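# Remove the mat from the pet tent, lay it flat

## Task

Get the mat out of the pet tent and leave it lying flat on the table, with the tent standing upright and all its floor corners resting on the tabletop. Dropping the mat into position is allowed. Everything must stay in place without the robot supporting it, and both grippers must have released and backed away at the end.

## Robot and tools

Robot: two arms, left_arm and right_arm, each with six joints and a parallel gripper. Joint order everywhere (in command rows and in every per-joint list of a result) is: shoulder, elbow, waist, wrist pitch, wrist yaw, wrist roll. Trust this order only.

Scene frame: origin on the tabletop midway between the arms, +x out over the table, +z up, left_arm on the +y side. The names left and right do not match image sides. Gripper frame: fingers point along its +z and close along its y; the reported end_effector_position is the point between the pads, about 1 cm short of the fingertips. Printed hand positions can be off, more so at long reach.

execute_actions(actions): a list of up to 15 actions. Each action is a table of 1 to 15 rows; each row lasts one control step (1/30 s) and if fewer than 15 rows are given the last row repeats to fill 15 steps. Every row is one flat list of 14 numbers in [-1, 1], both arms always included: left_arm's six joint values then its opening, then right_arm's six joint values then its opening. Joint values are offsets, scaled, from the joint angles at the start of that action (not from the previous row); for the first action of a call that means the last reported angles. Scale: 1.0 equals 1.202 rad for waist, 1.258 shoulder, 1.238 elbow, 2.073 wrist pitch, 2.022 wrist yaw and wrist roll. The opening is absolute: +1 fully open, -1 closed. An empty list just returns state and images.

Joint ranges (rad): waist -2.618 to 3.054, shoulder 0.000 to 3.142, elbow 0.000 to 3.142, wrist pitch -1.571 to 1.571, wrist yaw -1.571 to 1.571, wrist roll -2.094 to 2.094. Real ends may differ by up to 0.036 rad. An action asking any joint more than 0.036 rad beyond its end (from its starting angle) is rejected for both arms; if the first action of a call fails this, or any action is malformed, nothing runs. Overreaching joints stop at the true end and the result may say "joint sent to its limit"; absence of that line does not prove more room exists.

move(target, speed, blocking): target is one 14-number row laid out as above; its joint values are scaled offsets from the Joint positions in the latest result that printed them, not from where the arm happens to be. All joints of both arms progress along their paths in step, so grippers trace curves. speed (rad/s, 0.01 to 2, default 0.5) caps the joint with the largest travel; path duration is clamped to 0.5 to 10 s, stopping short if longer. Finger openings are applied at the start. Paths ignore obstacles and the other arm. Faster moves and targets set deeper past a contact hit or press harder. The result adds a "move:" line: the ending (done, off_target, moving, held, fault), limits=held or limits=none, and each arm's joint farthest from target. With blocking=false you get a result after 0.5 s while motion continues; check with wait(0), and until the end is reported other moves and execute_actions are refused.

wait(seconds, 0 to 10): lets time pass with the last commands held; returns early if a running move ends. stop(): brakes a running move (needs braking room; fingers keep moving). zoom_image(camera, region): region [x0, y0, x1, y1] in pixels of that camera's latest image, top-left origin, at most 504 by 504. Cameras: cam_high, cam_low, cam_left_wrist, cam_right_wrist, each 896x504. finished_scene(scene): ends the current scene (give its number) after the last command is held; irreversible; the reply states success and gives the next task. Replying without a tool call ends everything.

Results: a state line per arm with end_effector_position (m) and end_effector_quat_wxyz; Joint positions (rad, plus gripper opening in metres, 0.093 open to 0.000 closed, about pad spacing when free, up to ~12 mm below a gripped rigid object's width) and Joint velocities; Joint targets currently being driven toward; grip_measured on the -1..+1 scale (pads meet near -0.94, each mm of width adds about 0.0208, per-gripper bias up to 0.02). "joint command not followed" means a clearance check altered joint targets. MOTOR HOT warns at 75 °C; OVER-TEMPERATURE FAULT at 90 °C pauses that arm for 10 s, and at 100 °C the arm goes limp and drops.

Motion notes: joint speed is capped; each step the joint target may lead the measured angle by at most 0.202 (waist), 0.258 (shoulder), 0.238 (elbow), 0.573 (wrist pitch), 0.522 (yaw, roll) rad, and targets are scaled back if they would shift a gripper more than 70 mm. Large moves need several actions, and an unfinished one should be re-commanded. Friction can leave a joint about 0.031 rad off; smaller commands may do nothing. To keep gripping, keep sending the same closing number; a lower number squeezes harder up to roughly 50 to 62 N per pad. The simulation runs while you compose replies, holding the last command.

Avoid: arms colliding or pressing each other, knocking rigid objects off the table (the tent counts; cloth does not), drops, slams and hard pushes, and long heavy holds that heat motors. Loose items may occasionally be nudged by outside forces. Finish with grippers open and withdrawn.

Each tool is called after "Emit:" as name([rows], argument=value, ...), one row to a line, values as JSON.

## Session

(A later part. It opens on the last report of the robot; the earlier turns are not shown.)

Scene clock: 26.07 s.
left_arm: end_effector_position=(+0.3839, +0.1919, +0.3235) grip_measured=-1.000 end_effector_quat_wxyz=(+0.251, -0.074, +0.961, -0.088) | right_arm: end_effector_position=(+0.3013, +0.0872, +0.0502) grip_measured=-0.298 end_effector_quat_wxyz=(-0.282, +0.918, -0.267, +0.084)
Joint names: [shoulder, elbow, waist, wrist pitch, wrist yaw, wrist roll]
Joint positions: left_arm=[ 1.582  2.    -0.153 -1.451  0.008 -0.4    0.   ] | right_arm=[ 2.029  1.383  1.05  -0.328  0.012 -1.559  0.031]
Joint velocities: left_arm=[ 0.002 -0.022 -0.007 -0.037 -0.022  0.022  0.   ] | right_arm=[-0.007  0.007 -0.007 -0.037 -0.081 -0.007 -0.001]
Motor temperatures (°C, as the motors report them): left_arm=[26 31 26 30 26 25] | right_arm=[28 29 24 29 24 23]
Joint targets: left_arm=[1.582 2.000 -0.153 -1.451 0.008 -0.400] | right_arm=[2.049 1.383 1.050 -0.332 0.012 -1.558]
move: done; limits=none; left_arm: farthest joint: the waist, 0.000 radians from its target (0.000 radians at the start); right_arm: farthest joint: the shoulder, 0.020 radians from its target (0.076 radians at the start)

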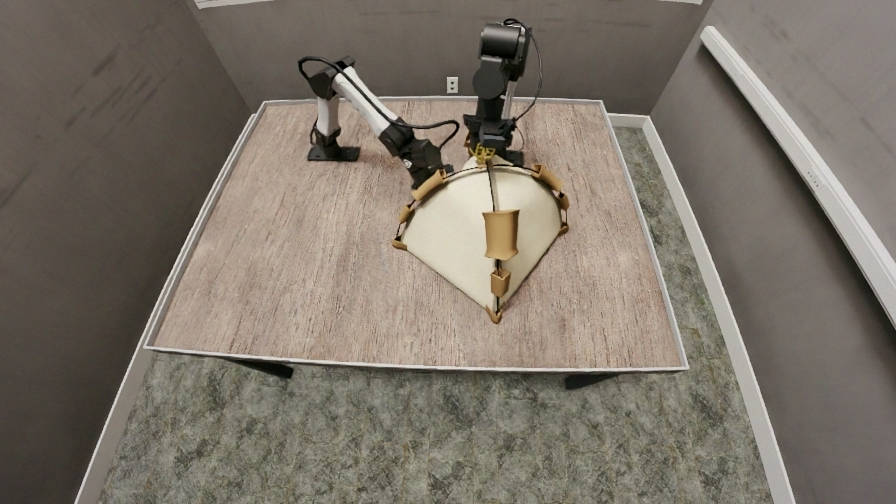

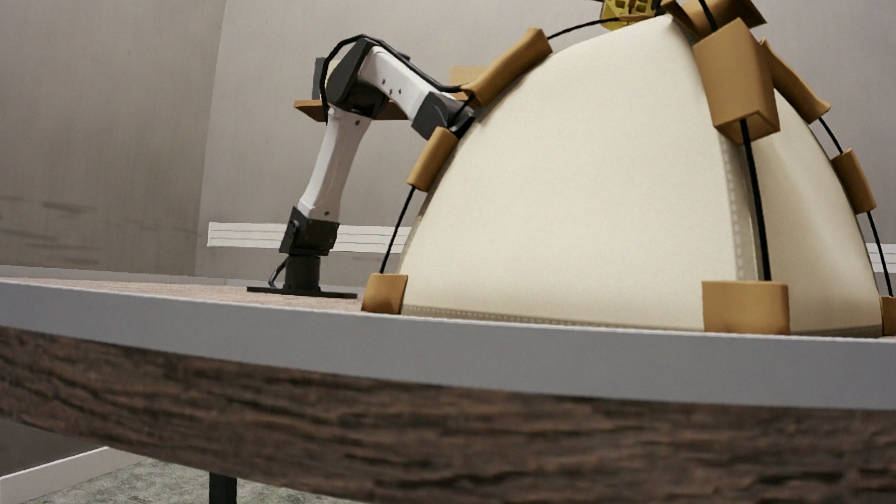

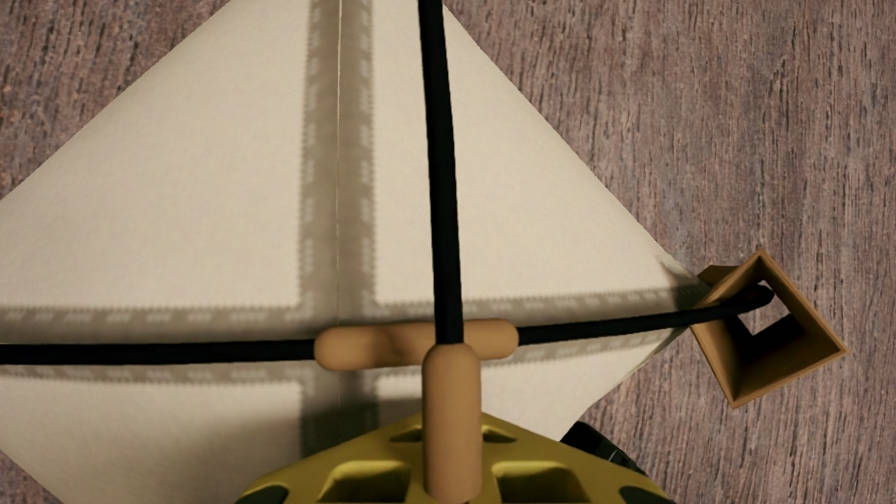

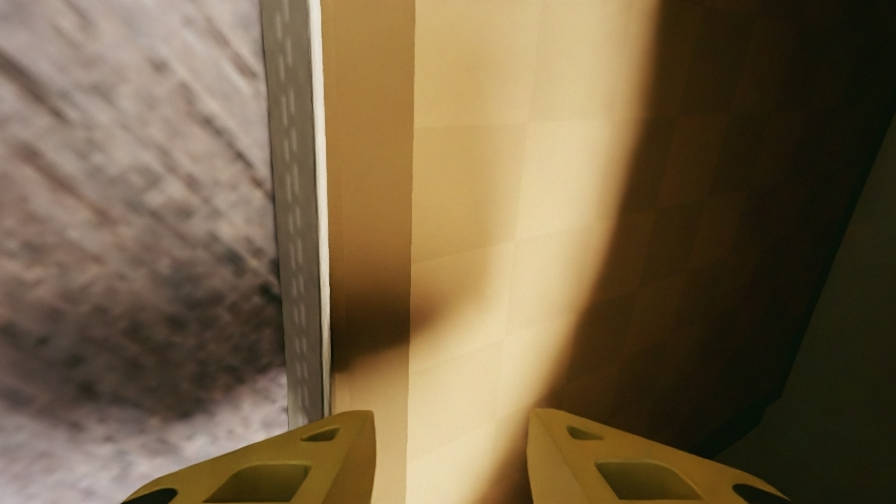

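Emit:
execute_actions([
  [[0,0,0,0,0,0,-1,0.045,0,0,0.02,0,0,-0.3]],
  [[0,0,0,0,0,0,-1,0.045,0,0,0.03,0,0,-0.3]],
  [[0,0,0,0,0,0,-1,0.04,0,0,0.035,0,0,-0.3]],
  [[0,0,0,0,0,0,-1,0.04,0,0,0.035,0,0,-0.3]],
  [[0,0,0,0,0,0,-1,-0.035,0,0,0,0,0,-0.3]],
])

Scene clock: 31.70 s.
left_arm: end_effector_position=(+0.3839, +0.1919, +0.3235) grip_measured=-1.000 end_effector_quat_wxyz=(+0.251, -0.074, +0.961, -0.088) | right_arm: end_effector_position=(+0.3250, +0.1257, +0.0619) grip_measured=-0.298 end_effector_quat_wxyz=(-0.375, +0.884, -0.258, +0.109)
Joint names: [shoulder, elbow, waist, wrist pitch, wrist yaw, wrist roll]
Joint positions: left_arm=[ 1.582  2.    -0.153 -1.451  0.008 -0.4    0.   ] | right_arm=[ 2.087  1.383  1.05  -0.066  0.012 -1.559  0.031]
Joint velocities: left_arm=[-0.012  0.002  0.002  0.037 -0.007  0.051  0.   ] | right_arm=[ 0.002  0.017  0.007 -0.037 -0.037 -0.051 -0.001]
Motor temperatures (°C, as the motors report them): left_arm=[27 31 26 31 26 25] | right_arm=[30 30 24 29 24 23]
Joint targets: left_arm=[1.582 2.000 -0.153 -1.451 0.008 -0.400] | right_arm=[2.088 1.383 1.050 -0.074 0.012 -1.559]

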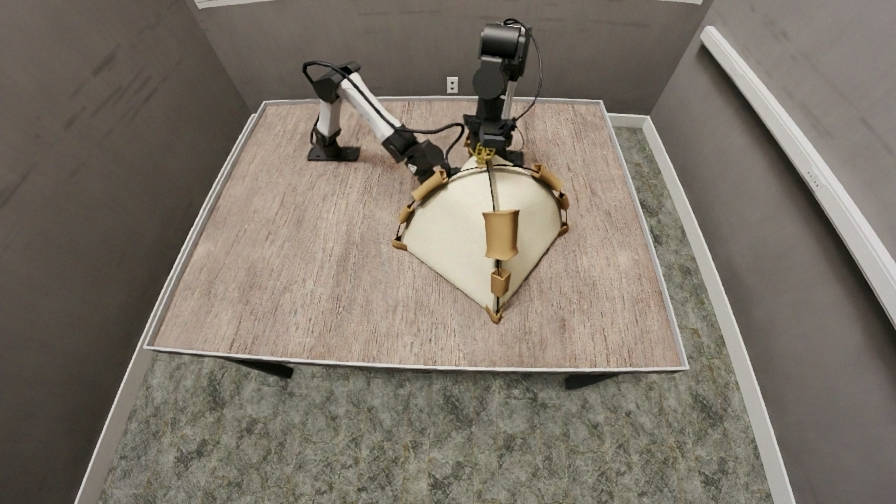

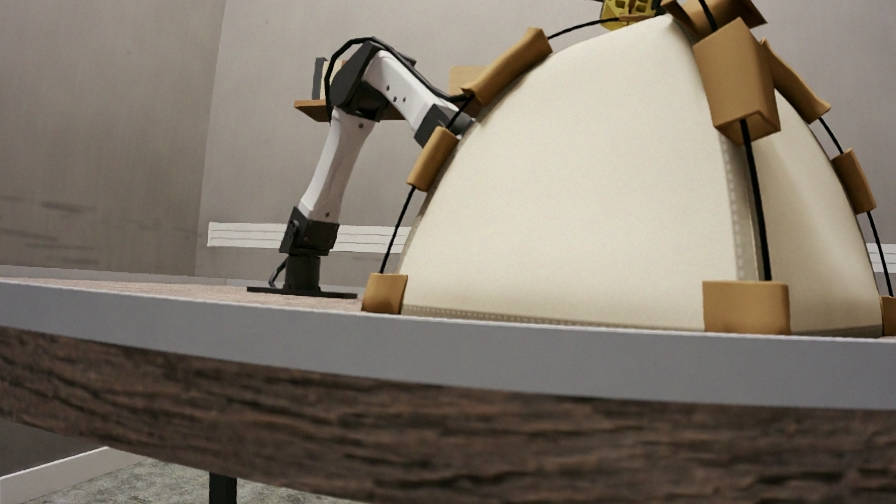

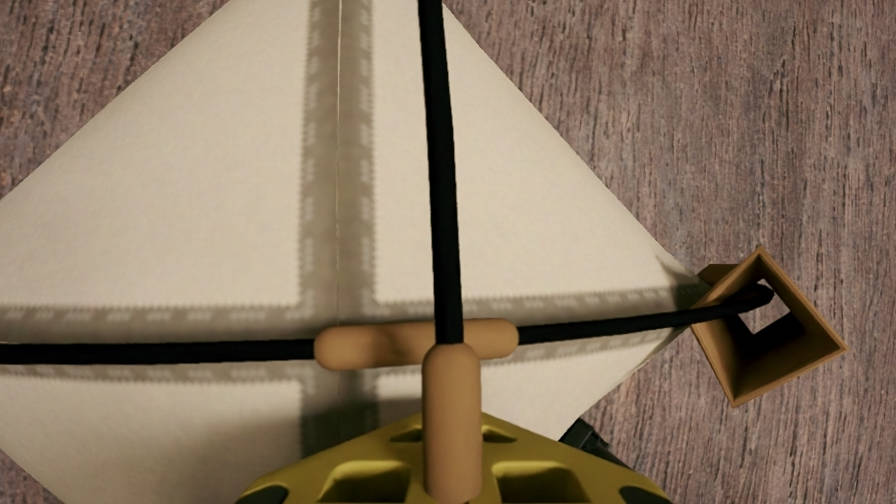

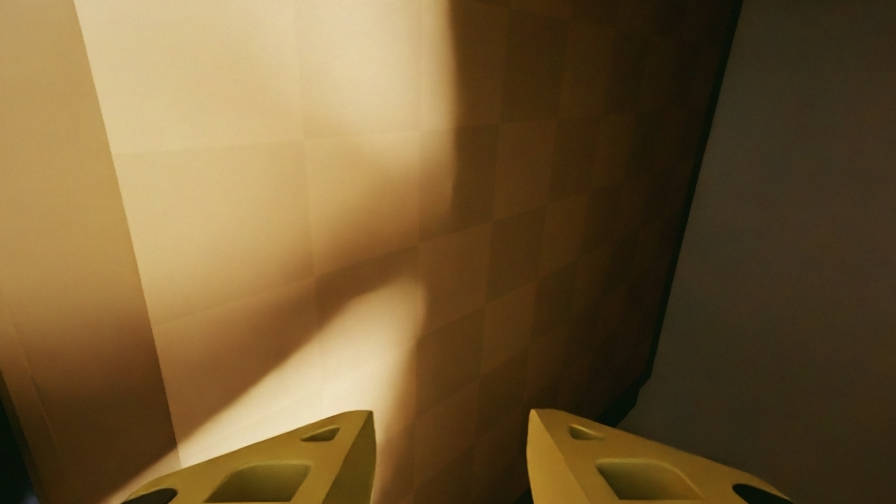

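Emit:
move(target=[0,0,0,0,0,0,-1,0.165,0.465,0,-0.415,0,0,-0.3])

Scene clock: 36.57 s.
left_arm: end_effector_position=(+0.3839, +0.1919, +0.3235) grip_measured=-1.000 end_effector_quat_wxyz=(+0.251, -0.074, +0.961, -0.088) | right_arm: end_effector_position=(+0.3103, +0.1018, +0.0680) grip_measured=-0.298 end_effector_quat_wxyz=(-0.163, +0.946, -0.275, +0.051)
Joint names: [shoulder, elbow, waist, wrist pitch, wrist yaw, wrist roll]
Joint positions: left_arm=[ 1.582  2.    -0.153 -1.451  0.008 -0.4    0.   ] | right_arm=[ 2.266  1.946  1.05  -0.907  0.012 -1.559  0.031]
Joint velocities: left_arm=[-0.007  0.007  0.017 -0.007 -0.037  0.007  0.   ] | right_arm=[-0.012 -0.002  0.012 -0.066 -0.007 -0.022  0.   ]
Motor temperatures (°C, as the motors report them): left_arm=[27 32 26 31 26 25] | right_arm=[31 30 24 29 24 23]
Joint targets: left_arm=[1.582 2.000 -0.153 -1.451 0.008 -0.400] | right_arm=[2.294 1.959 1.050 -0.926 0.012 -1.559]
move: off_target (right_arm); limits=none; left_arm: farthest joint: the waist, 0.000 radians from its target (0.000 radians at the start); right_arm: farthest joint: the shoulder, 0.029 radians from its target (0.208 radians at the start)

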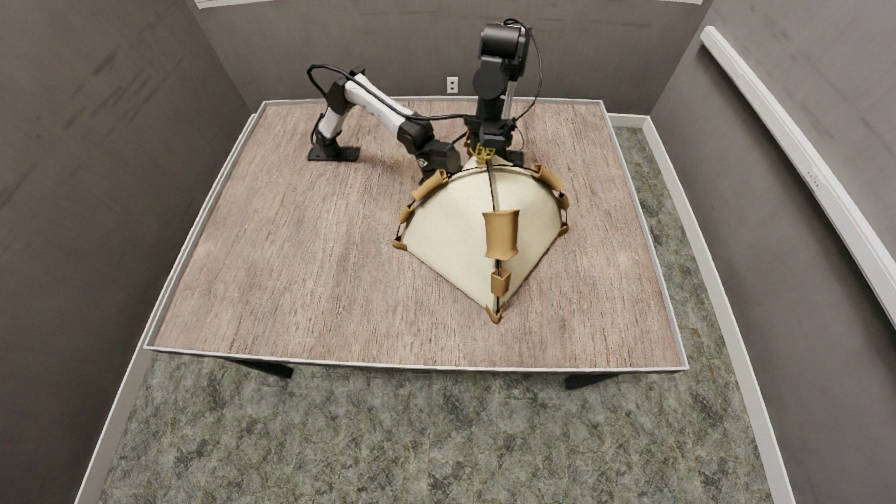

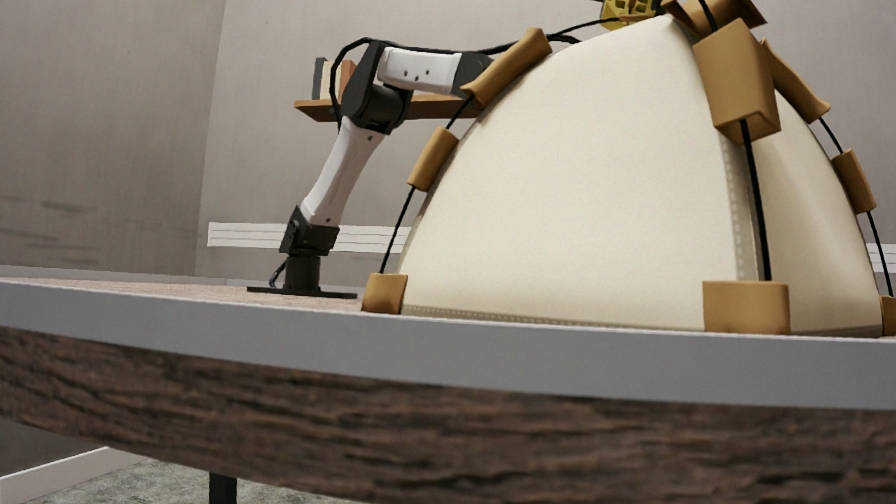

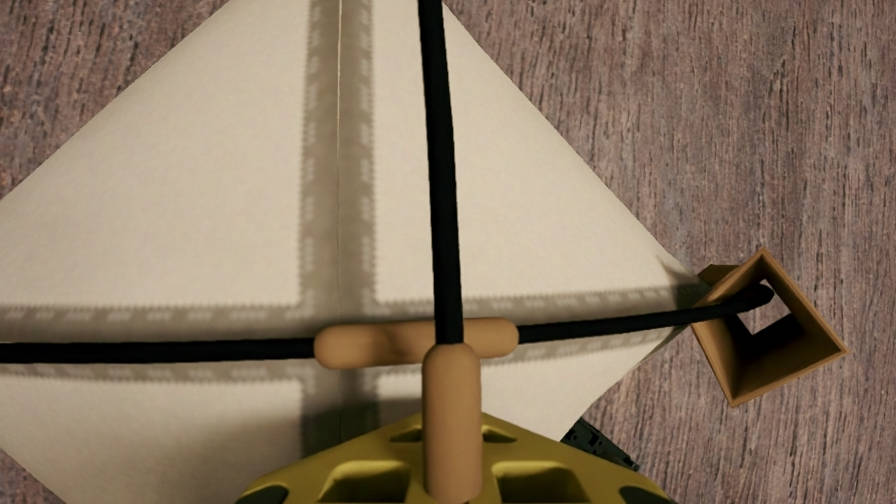

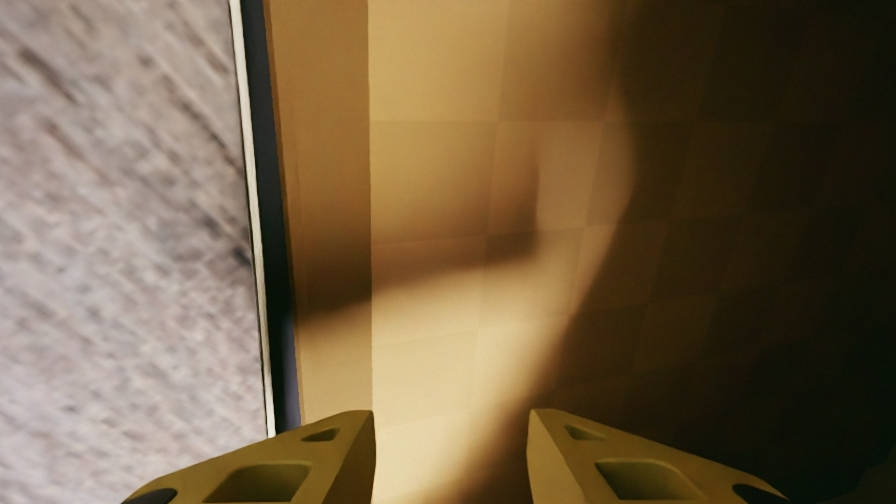

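Emit:
execute_actions([
  [[0,0,0,0,0,0,-1,0.04,0,0,0,0,0,-0.3]],
  [[0,0,0,0,0,0,-1,0.035,0,0,0,0,0,-0.3]],
  [[0,0,0,0,0,0,-1,0,0,0,-0.03,0,0,-0.1]],
])

Scene clock: 40.80 s.
left_arm: end_effector_position=(+0.3839, +0.1919, +0.3235) grip_measured=-1.000 end_effector_quat_wxyz=(+0.251, -0.074, +0.961, -0.088) | right_arm: end_effector_position=(+0.3038, +0.0911, +0.0395) grip_measured=-0.102 end_effector_quat_wxyz=(-0.119, +0.953, -0.277, +0.039)
Joint names: [shoulder, elbow, waist, wrist pitch, wrist yaw, wrist roll]
Joint positions: left_arm=[ 1.582  2.    -0.153 -1.451  0.008 -0.4    0.   ] | right_arm=[ 2.317  1.946  1.05  -0.948  0.012 -1.559  0.04 ]
Joint velocities: left_arm=[ 0.002  0.002  0.002 -0.037 -0.007 -0.022  0.   ] | right_arm=[-0.007  0.017 -0.012  0.037 -0.037 -0.095 -0.001]
Motor temperatures (°C, as the motors report them): left_arm=[27 32 26 31 26 25] | right_arm=[32 31 24 29 24 23]
Joint targets: left_arm=[1.582 2.000 -0.153 -1.451 0.008 -0.400] | right_arm=[2.317 1.946 1.050 -0.967 0.012 -1.559]

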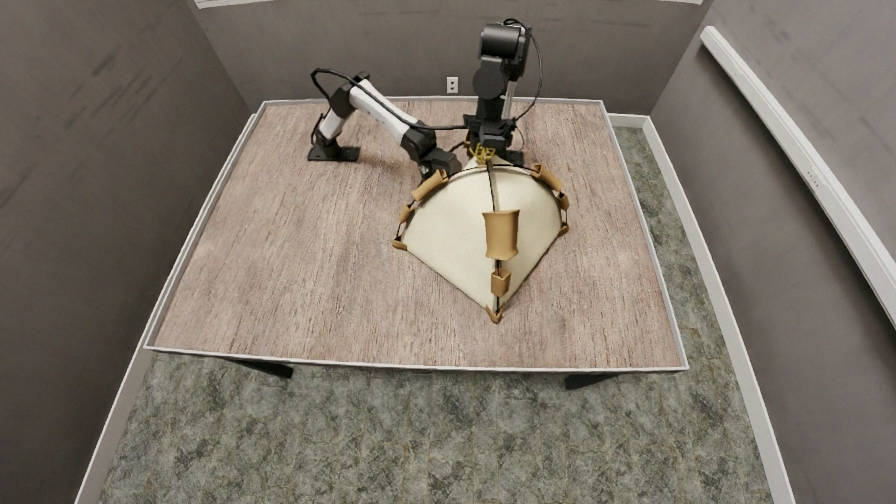

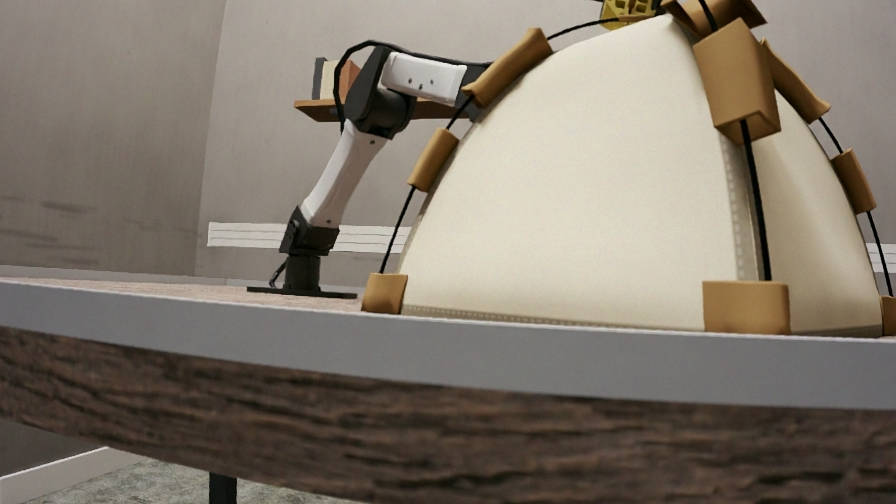

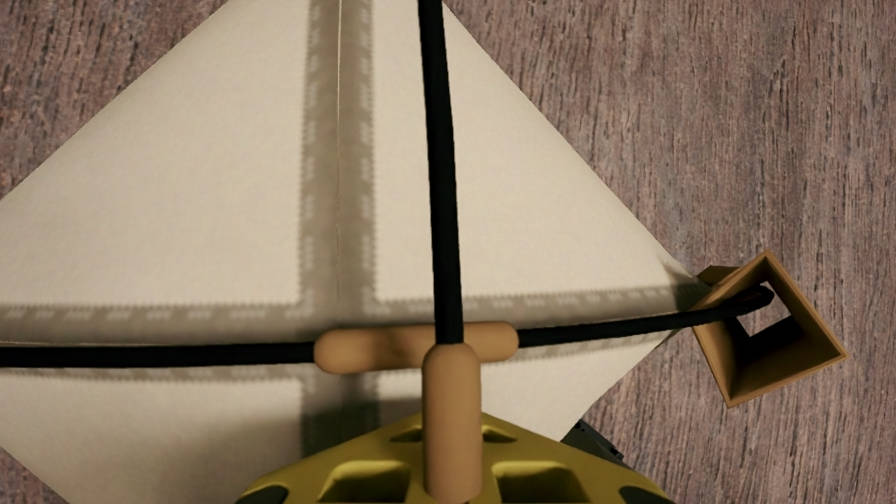

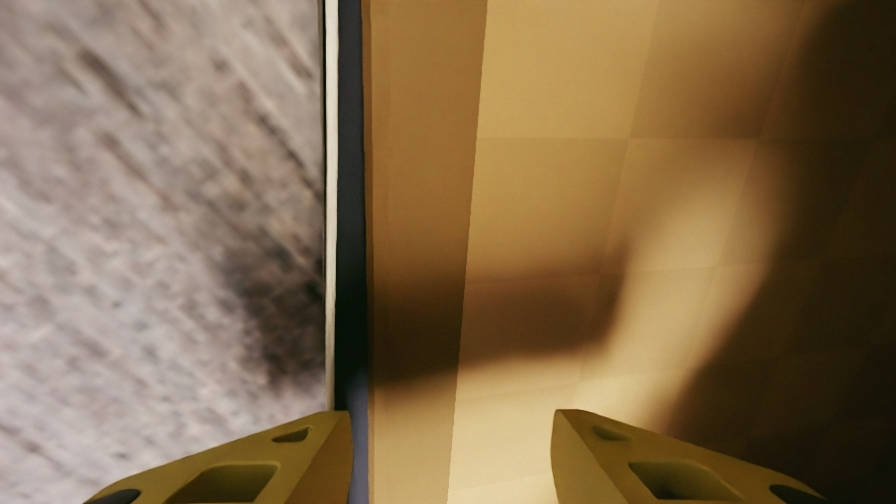

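Emit:
execute_actions([
  [[0,0,0,0,0,0,-1,0,0,0,0,0,0,-0.22]],
  [[0,0,0,0,0,0,-1,0.035,0,0,0,0,0,-0.22]],
  [[0,0,0,0,0,0,-1,0.035,0,0,0,0,0,-0.22]],
])

Scene clock: 44.07 s.
left_arm: end_effector_position=(+0.3839, +0.1919, +0.3235) grip_measured=-1.000 end_effector_quat_wxyz=(+0.251, -0.074, +0.961, -0.088) | right_arm: end_effector_position=(+0.3021, +0.0885, +0.0204) grip_measured=-0.218 end_effector_quat_wxyz=(-0.101, +0.955, -0.277, +0.034)
Joint names: [shoulder, elbow, waist, wrist pitch, wrist yaw, wrist roll]
Joint positions: left_arm=[ 1.582  2.    -0.153 -1.451  0.008 -0.4    0.   ] | right_arm=[ 2.356  1.946  1.05  -0.948  0.012 -1.559  0.035]
Joint velocities: left_arm=[-0.012  0.002 -0.017  0.022  0.007 -0.051  0.   ] | right_arm=[-0.002  0.012  0.007 -0.066 -0.037  0.022 -0.001]
Motor temperatures (°C, as the motors report them): left_arm=[27 32 26 31 26 25] | right_arm=[33 31 24 28 24 23]
Joint targets: left_arm=[1.582 2.000 -0.153 -1.451 0.008 -0.400] | right_arm=[2.381 1.946 1.050 -0.948 0.012 -1.559]

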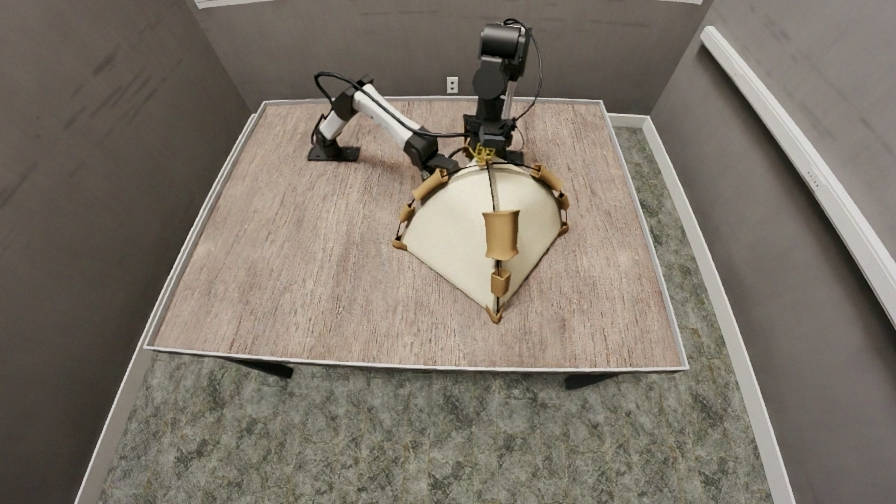

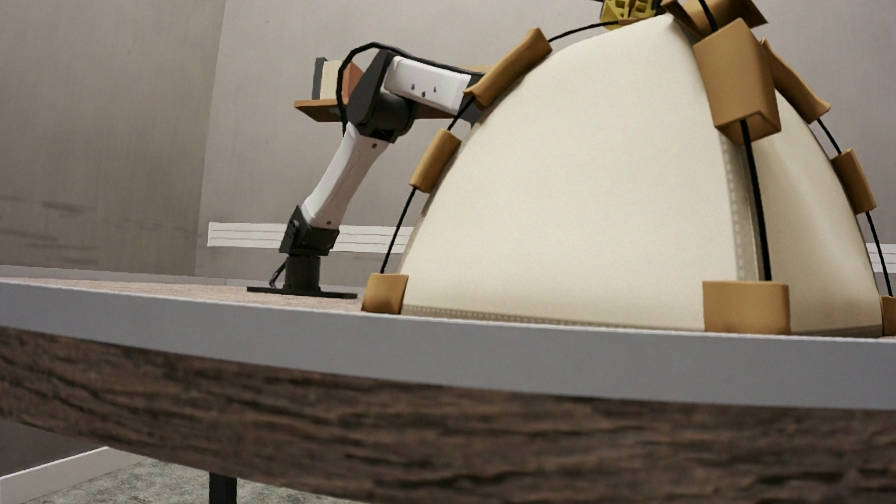

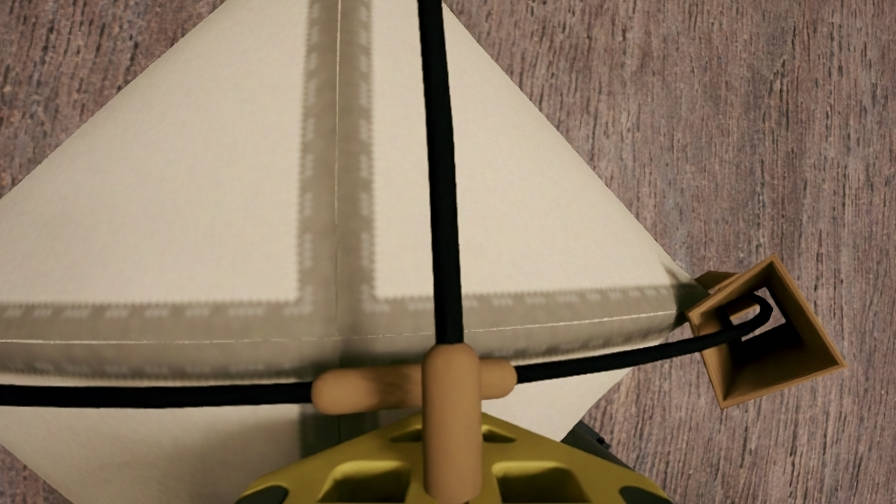

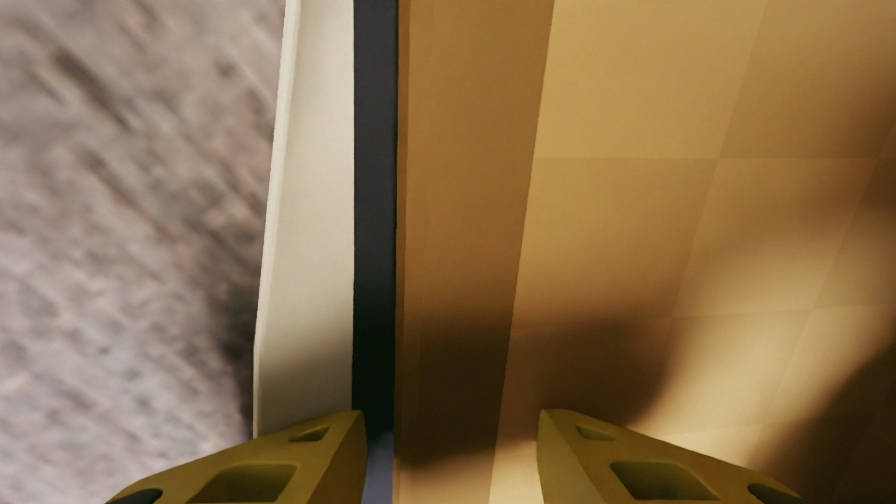

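In the gap. Slide forward while lowering the wrist, closing gradually.

Emit:
execute_actions([
  [[0,0,0,0,0,0,-1,0.025,-0.04,0,0.04,0,0,-0.3]],
  [[0,0,0,0,0,0,-1,0.025,-0.04,0,0.04,0,0,-0.4]],
  [[0,0,0,0,0,0,-1,0.025,-0.04,0,0.04,0,0,-0.5]],
])

Scene clock: 47.33 s.
left_arm: end_effector_position=(+0.3839, +0.1919, +0.3235) grip_measured=-1.000 end_effector_quat_wxyz=(+0.251, -0.074, +0.961, -0.088) | right_arm: end_effector_position=(+0.3163, +0.1116, +0.0157) grip_measured=-0.497 end_effector_quat_wxyz=(-0.160, +0.947, -0.275, +0.051)
Joint names: [shoulder, elbow, waist, wrist pitch, wrist yaw, wrist roll]
Joint positions: left_arm=[ 1.582  2.    -0.153 -1.451  0.008 -0.4    0.   ] | right_arm=[ 2.359  1.897  1.05  -0.772  0.012 -1.559  0.021]
Joint velocities: left_arm=[ 0.002 -0.002  0.007 -0.066 -0.066  0.037  0.   ] | right_arm=[ 0.002  0.012 -0.017 -0.037 -0.022  0.022 -0.001]
Motor temperatures (°C, as the motors report them): left_arm=[27 32 26 31 26 25] | right_arm=[34 31 24 28 24 23]
Joint targets: left_arm=[1.582 2.000 -0.153 -1.451 0.008 -0.400] | right_arm=[2.390 1.861 1.050 -0.743 0.012 -1.559]

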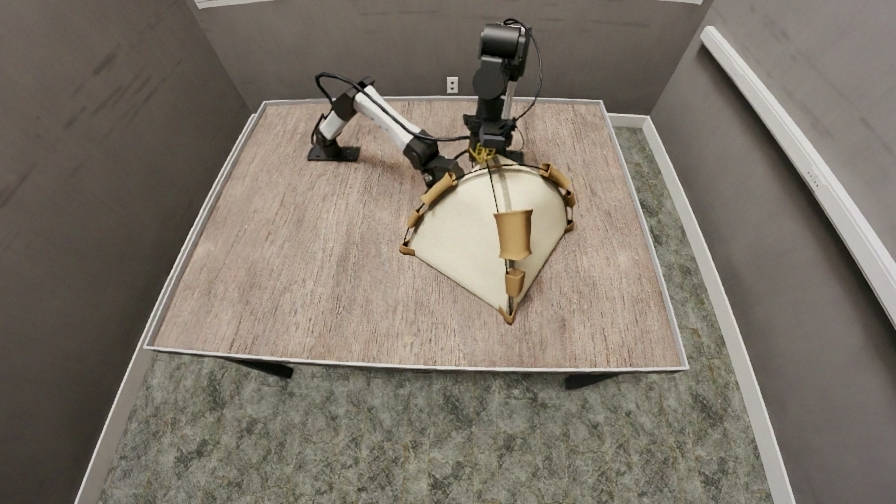

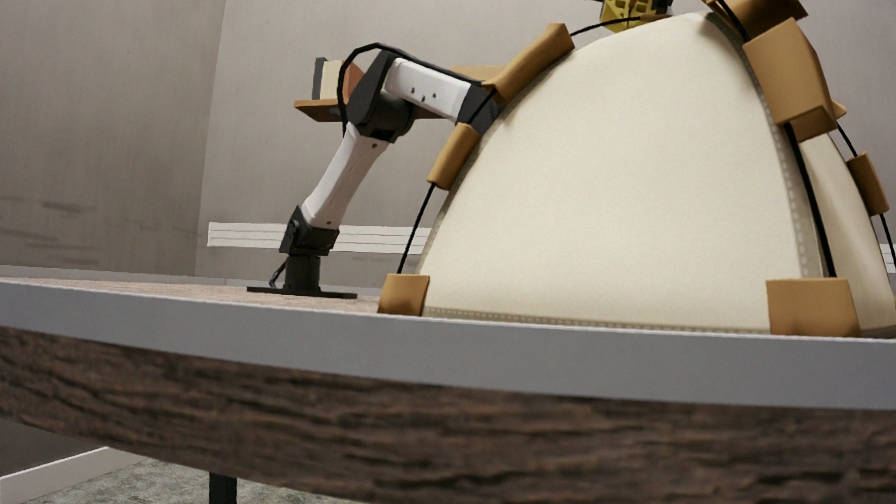

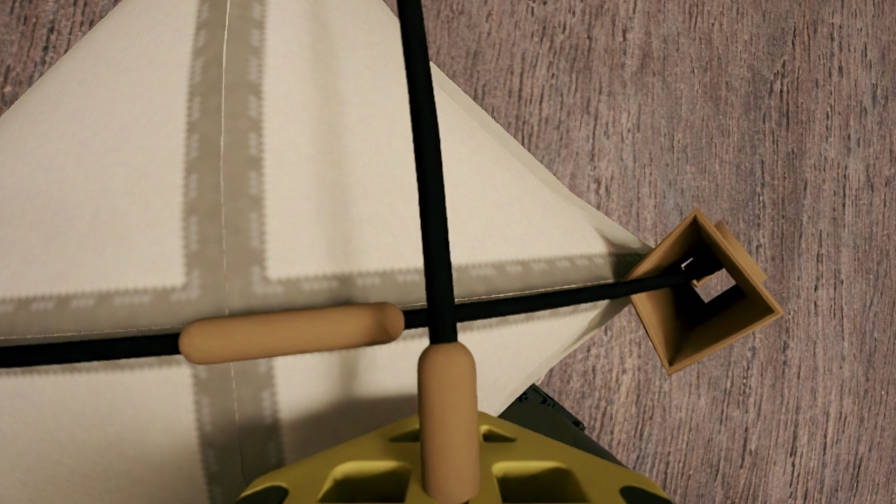

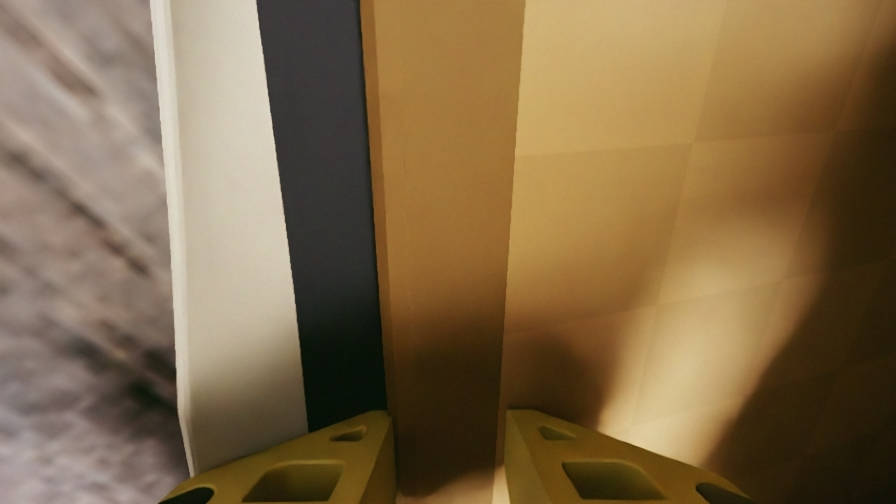

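Emit:
move(target=[0,0,0,0,0,0,-1,-0.075,-0.21,0,0.185,0,0,-0.45], speed=0.25)

Emit:
execute_actions([
  [[0,0,0,0,0,0,-1,0.035,0,0,0.02,0,0,-0.5]],
  [[0,0,0,0,0,0,-1,0.03,0,0,0.03,0,0,-0.6]],
])

Scene clock: 52.80 s.
left_arm: end_effector_position=(+0.3842, +0.1929, +0.3234) grip_measured=-1.000 end_effector_quat_wxyz=(+0.251, -0.076, +0.961, -0.085) | right_arm: end_effector_position=(+0.3248, +0.1254, +0.0191) grip_measured=-0.452 end_effector_quat_wxyz=(-0.257, +0.925, -0.269, +0.077)
Joint names: [shoulder, elbow, waist, wrist pitch, wrist yaw, wrist roll]
Joint positions: left_arm=[ 1.582  2.    -0.153 -1.451  0.002 -0.402  0.   ] | right_arm=[ 2.264  1.66   1.05  -0.423  0.012 -1.559  0.023]
Joint velocities: left_arm=[ 0.007  0.007 -0.007 -0.007 -0.022  0.037  0.   ] | right_arm=[ 0.002 -0.002  0.002  0.007 -0.007  0.022 -0.001]
Motor temperatures (°C, as the motors report them): left_arm=[28 32 26 31 26 25] | right_arm=[36 31 24 28 24 23]
Joint targets: left_arm=[1.582 2.000 -0.153 -1.451 0.008 -0.400] | right_arm=[2.264 1.637 1.050 -0.388 0.012 -1.559]
move: off_target (right_arm); limits=none; left_arm: farthest joint: the wrist yaw, 0.006 radians from its target (0.000 radians at the start); right_arm: farthest joint: the wrist pitch, 0.034 radians from its target (0.383 radians at the start)

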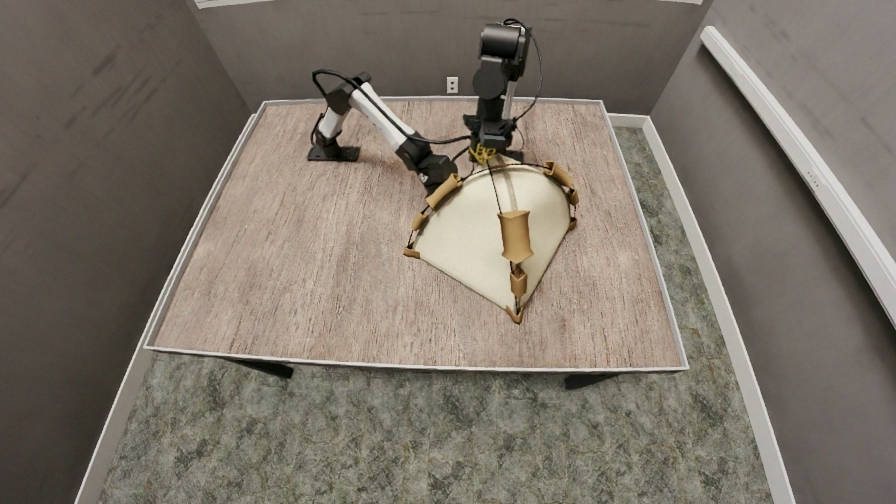

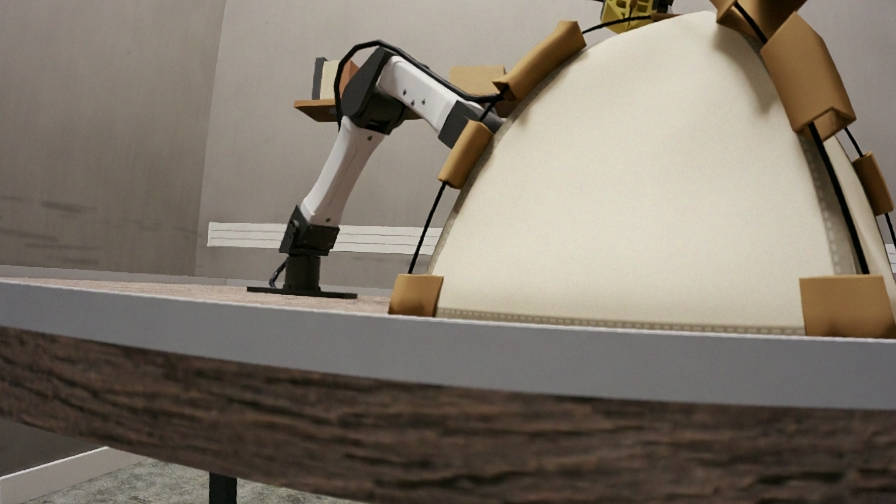

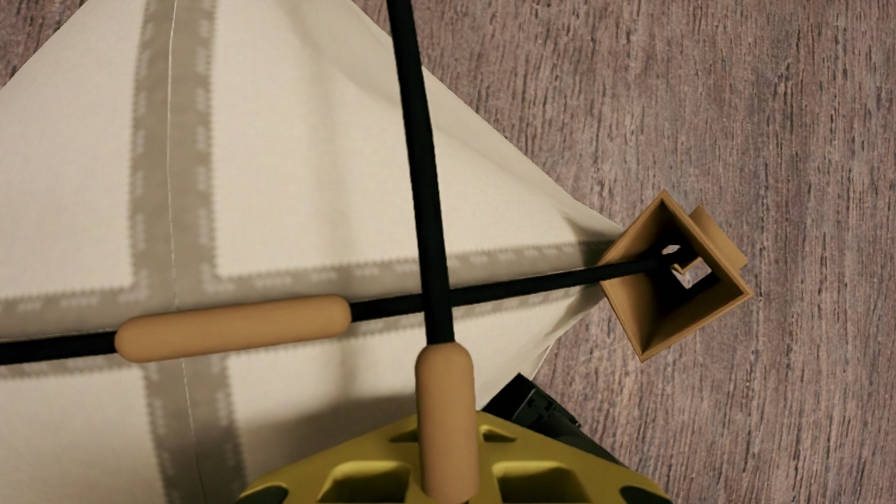

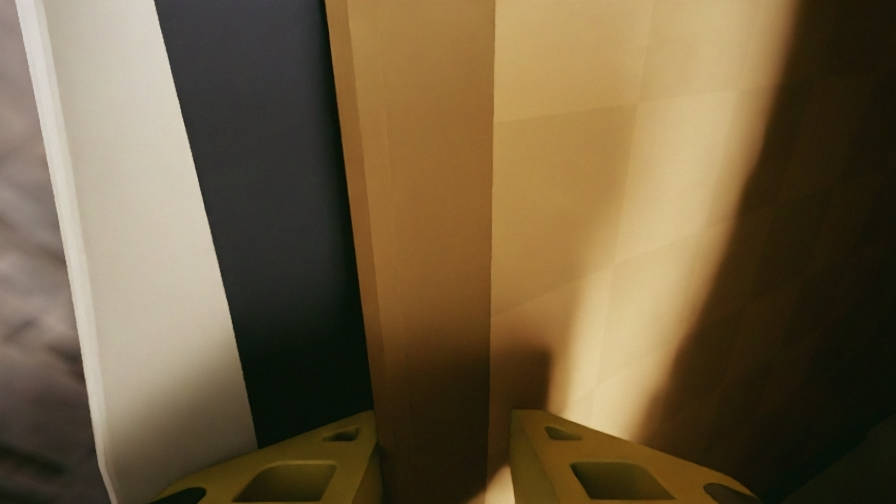

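Scene clock: 53.80 s.
left_arm: end_effector_position=(+0.3856, +0.1950, +0.3240) grip_measured=-1.000 end_effector_quat_wxyz=(+0.255, -0.080, +0.960, -0.080) | right_arm: end_effector_position=(+0.3288, +0.1323, +0.0185) grip_measured=-0.597 end_effector_quat_wxyz=(-0.272, +0.921, -0.268, +0.081)
Joint names: [shoulder, elbow, waist, wrist pitch, wrist yaw, wrist roll]
Joint positions: left_arm=[ 1.582  2.    -0.153 -1.447 -0.012 -0.407  0.   ] | right_arm=[ 2.276  1.66   1.05  -0.379  0.011 -1.559  0.017]
Joint velocities: left_arm=[ 0.002 -0.002 -0.017 -0.081  0.022  0.022  0.   ] | right_arm=[-0.012 -0.002 -0.017  0.022 -0.007 -0.051  0.001]
Motor temperatures (°C, as the motors report them): left_arm=[28 32 26 31 26 25] | right_arm=[36 31 24 28 24 23]
Joint targets: left_arm=[1.582 2.000 -0.153 -1.450 -0.005 -0.404] | right_arm=[2.308 1.660 1.050 -0.344 0.012 -1.559]

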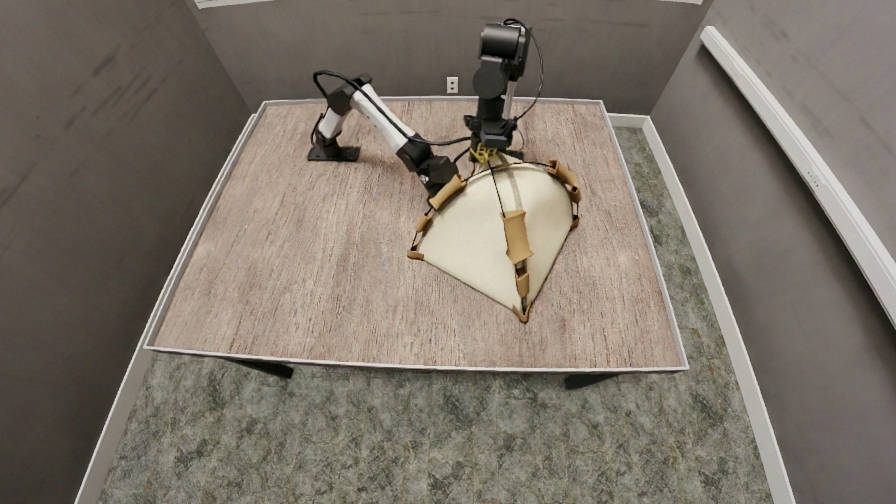

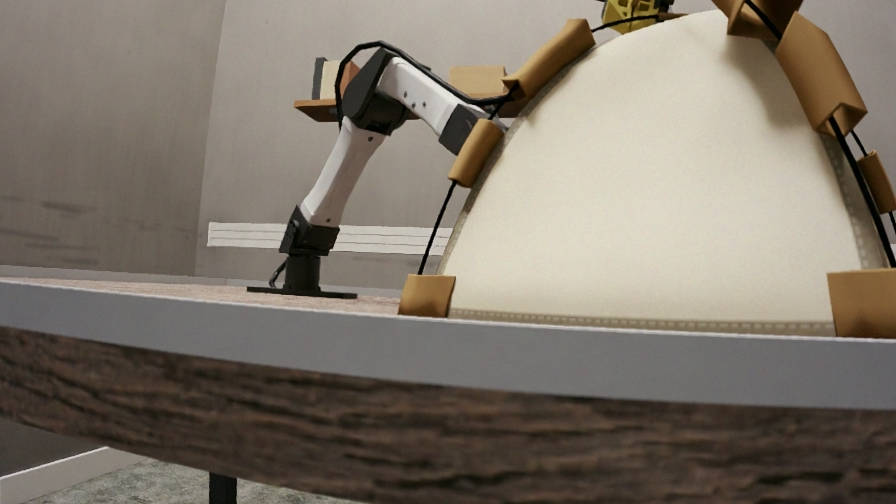

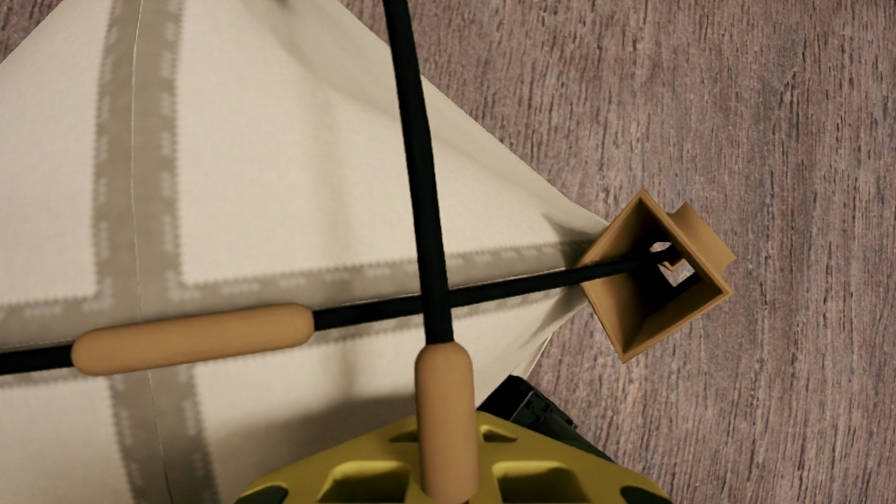

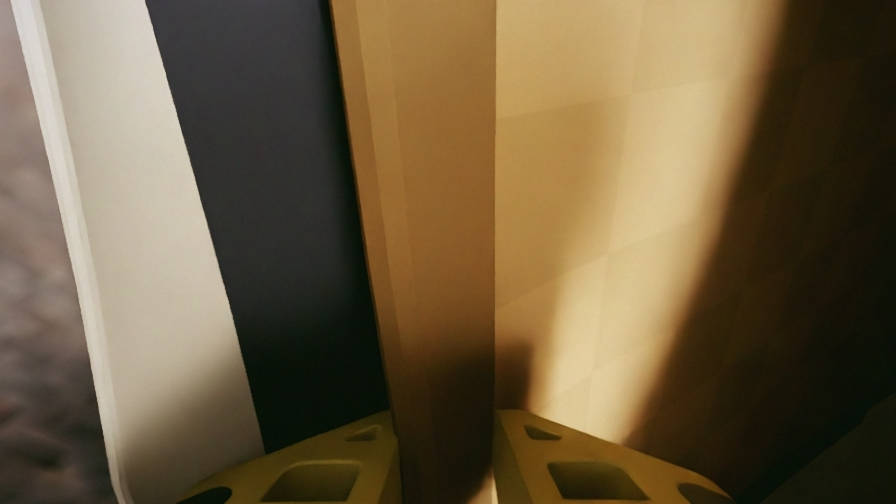

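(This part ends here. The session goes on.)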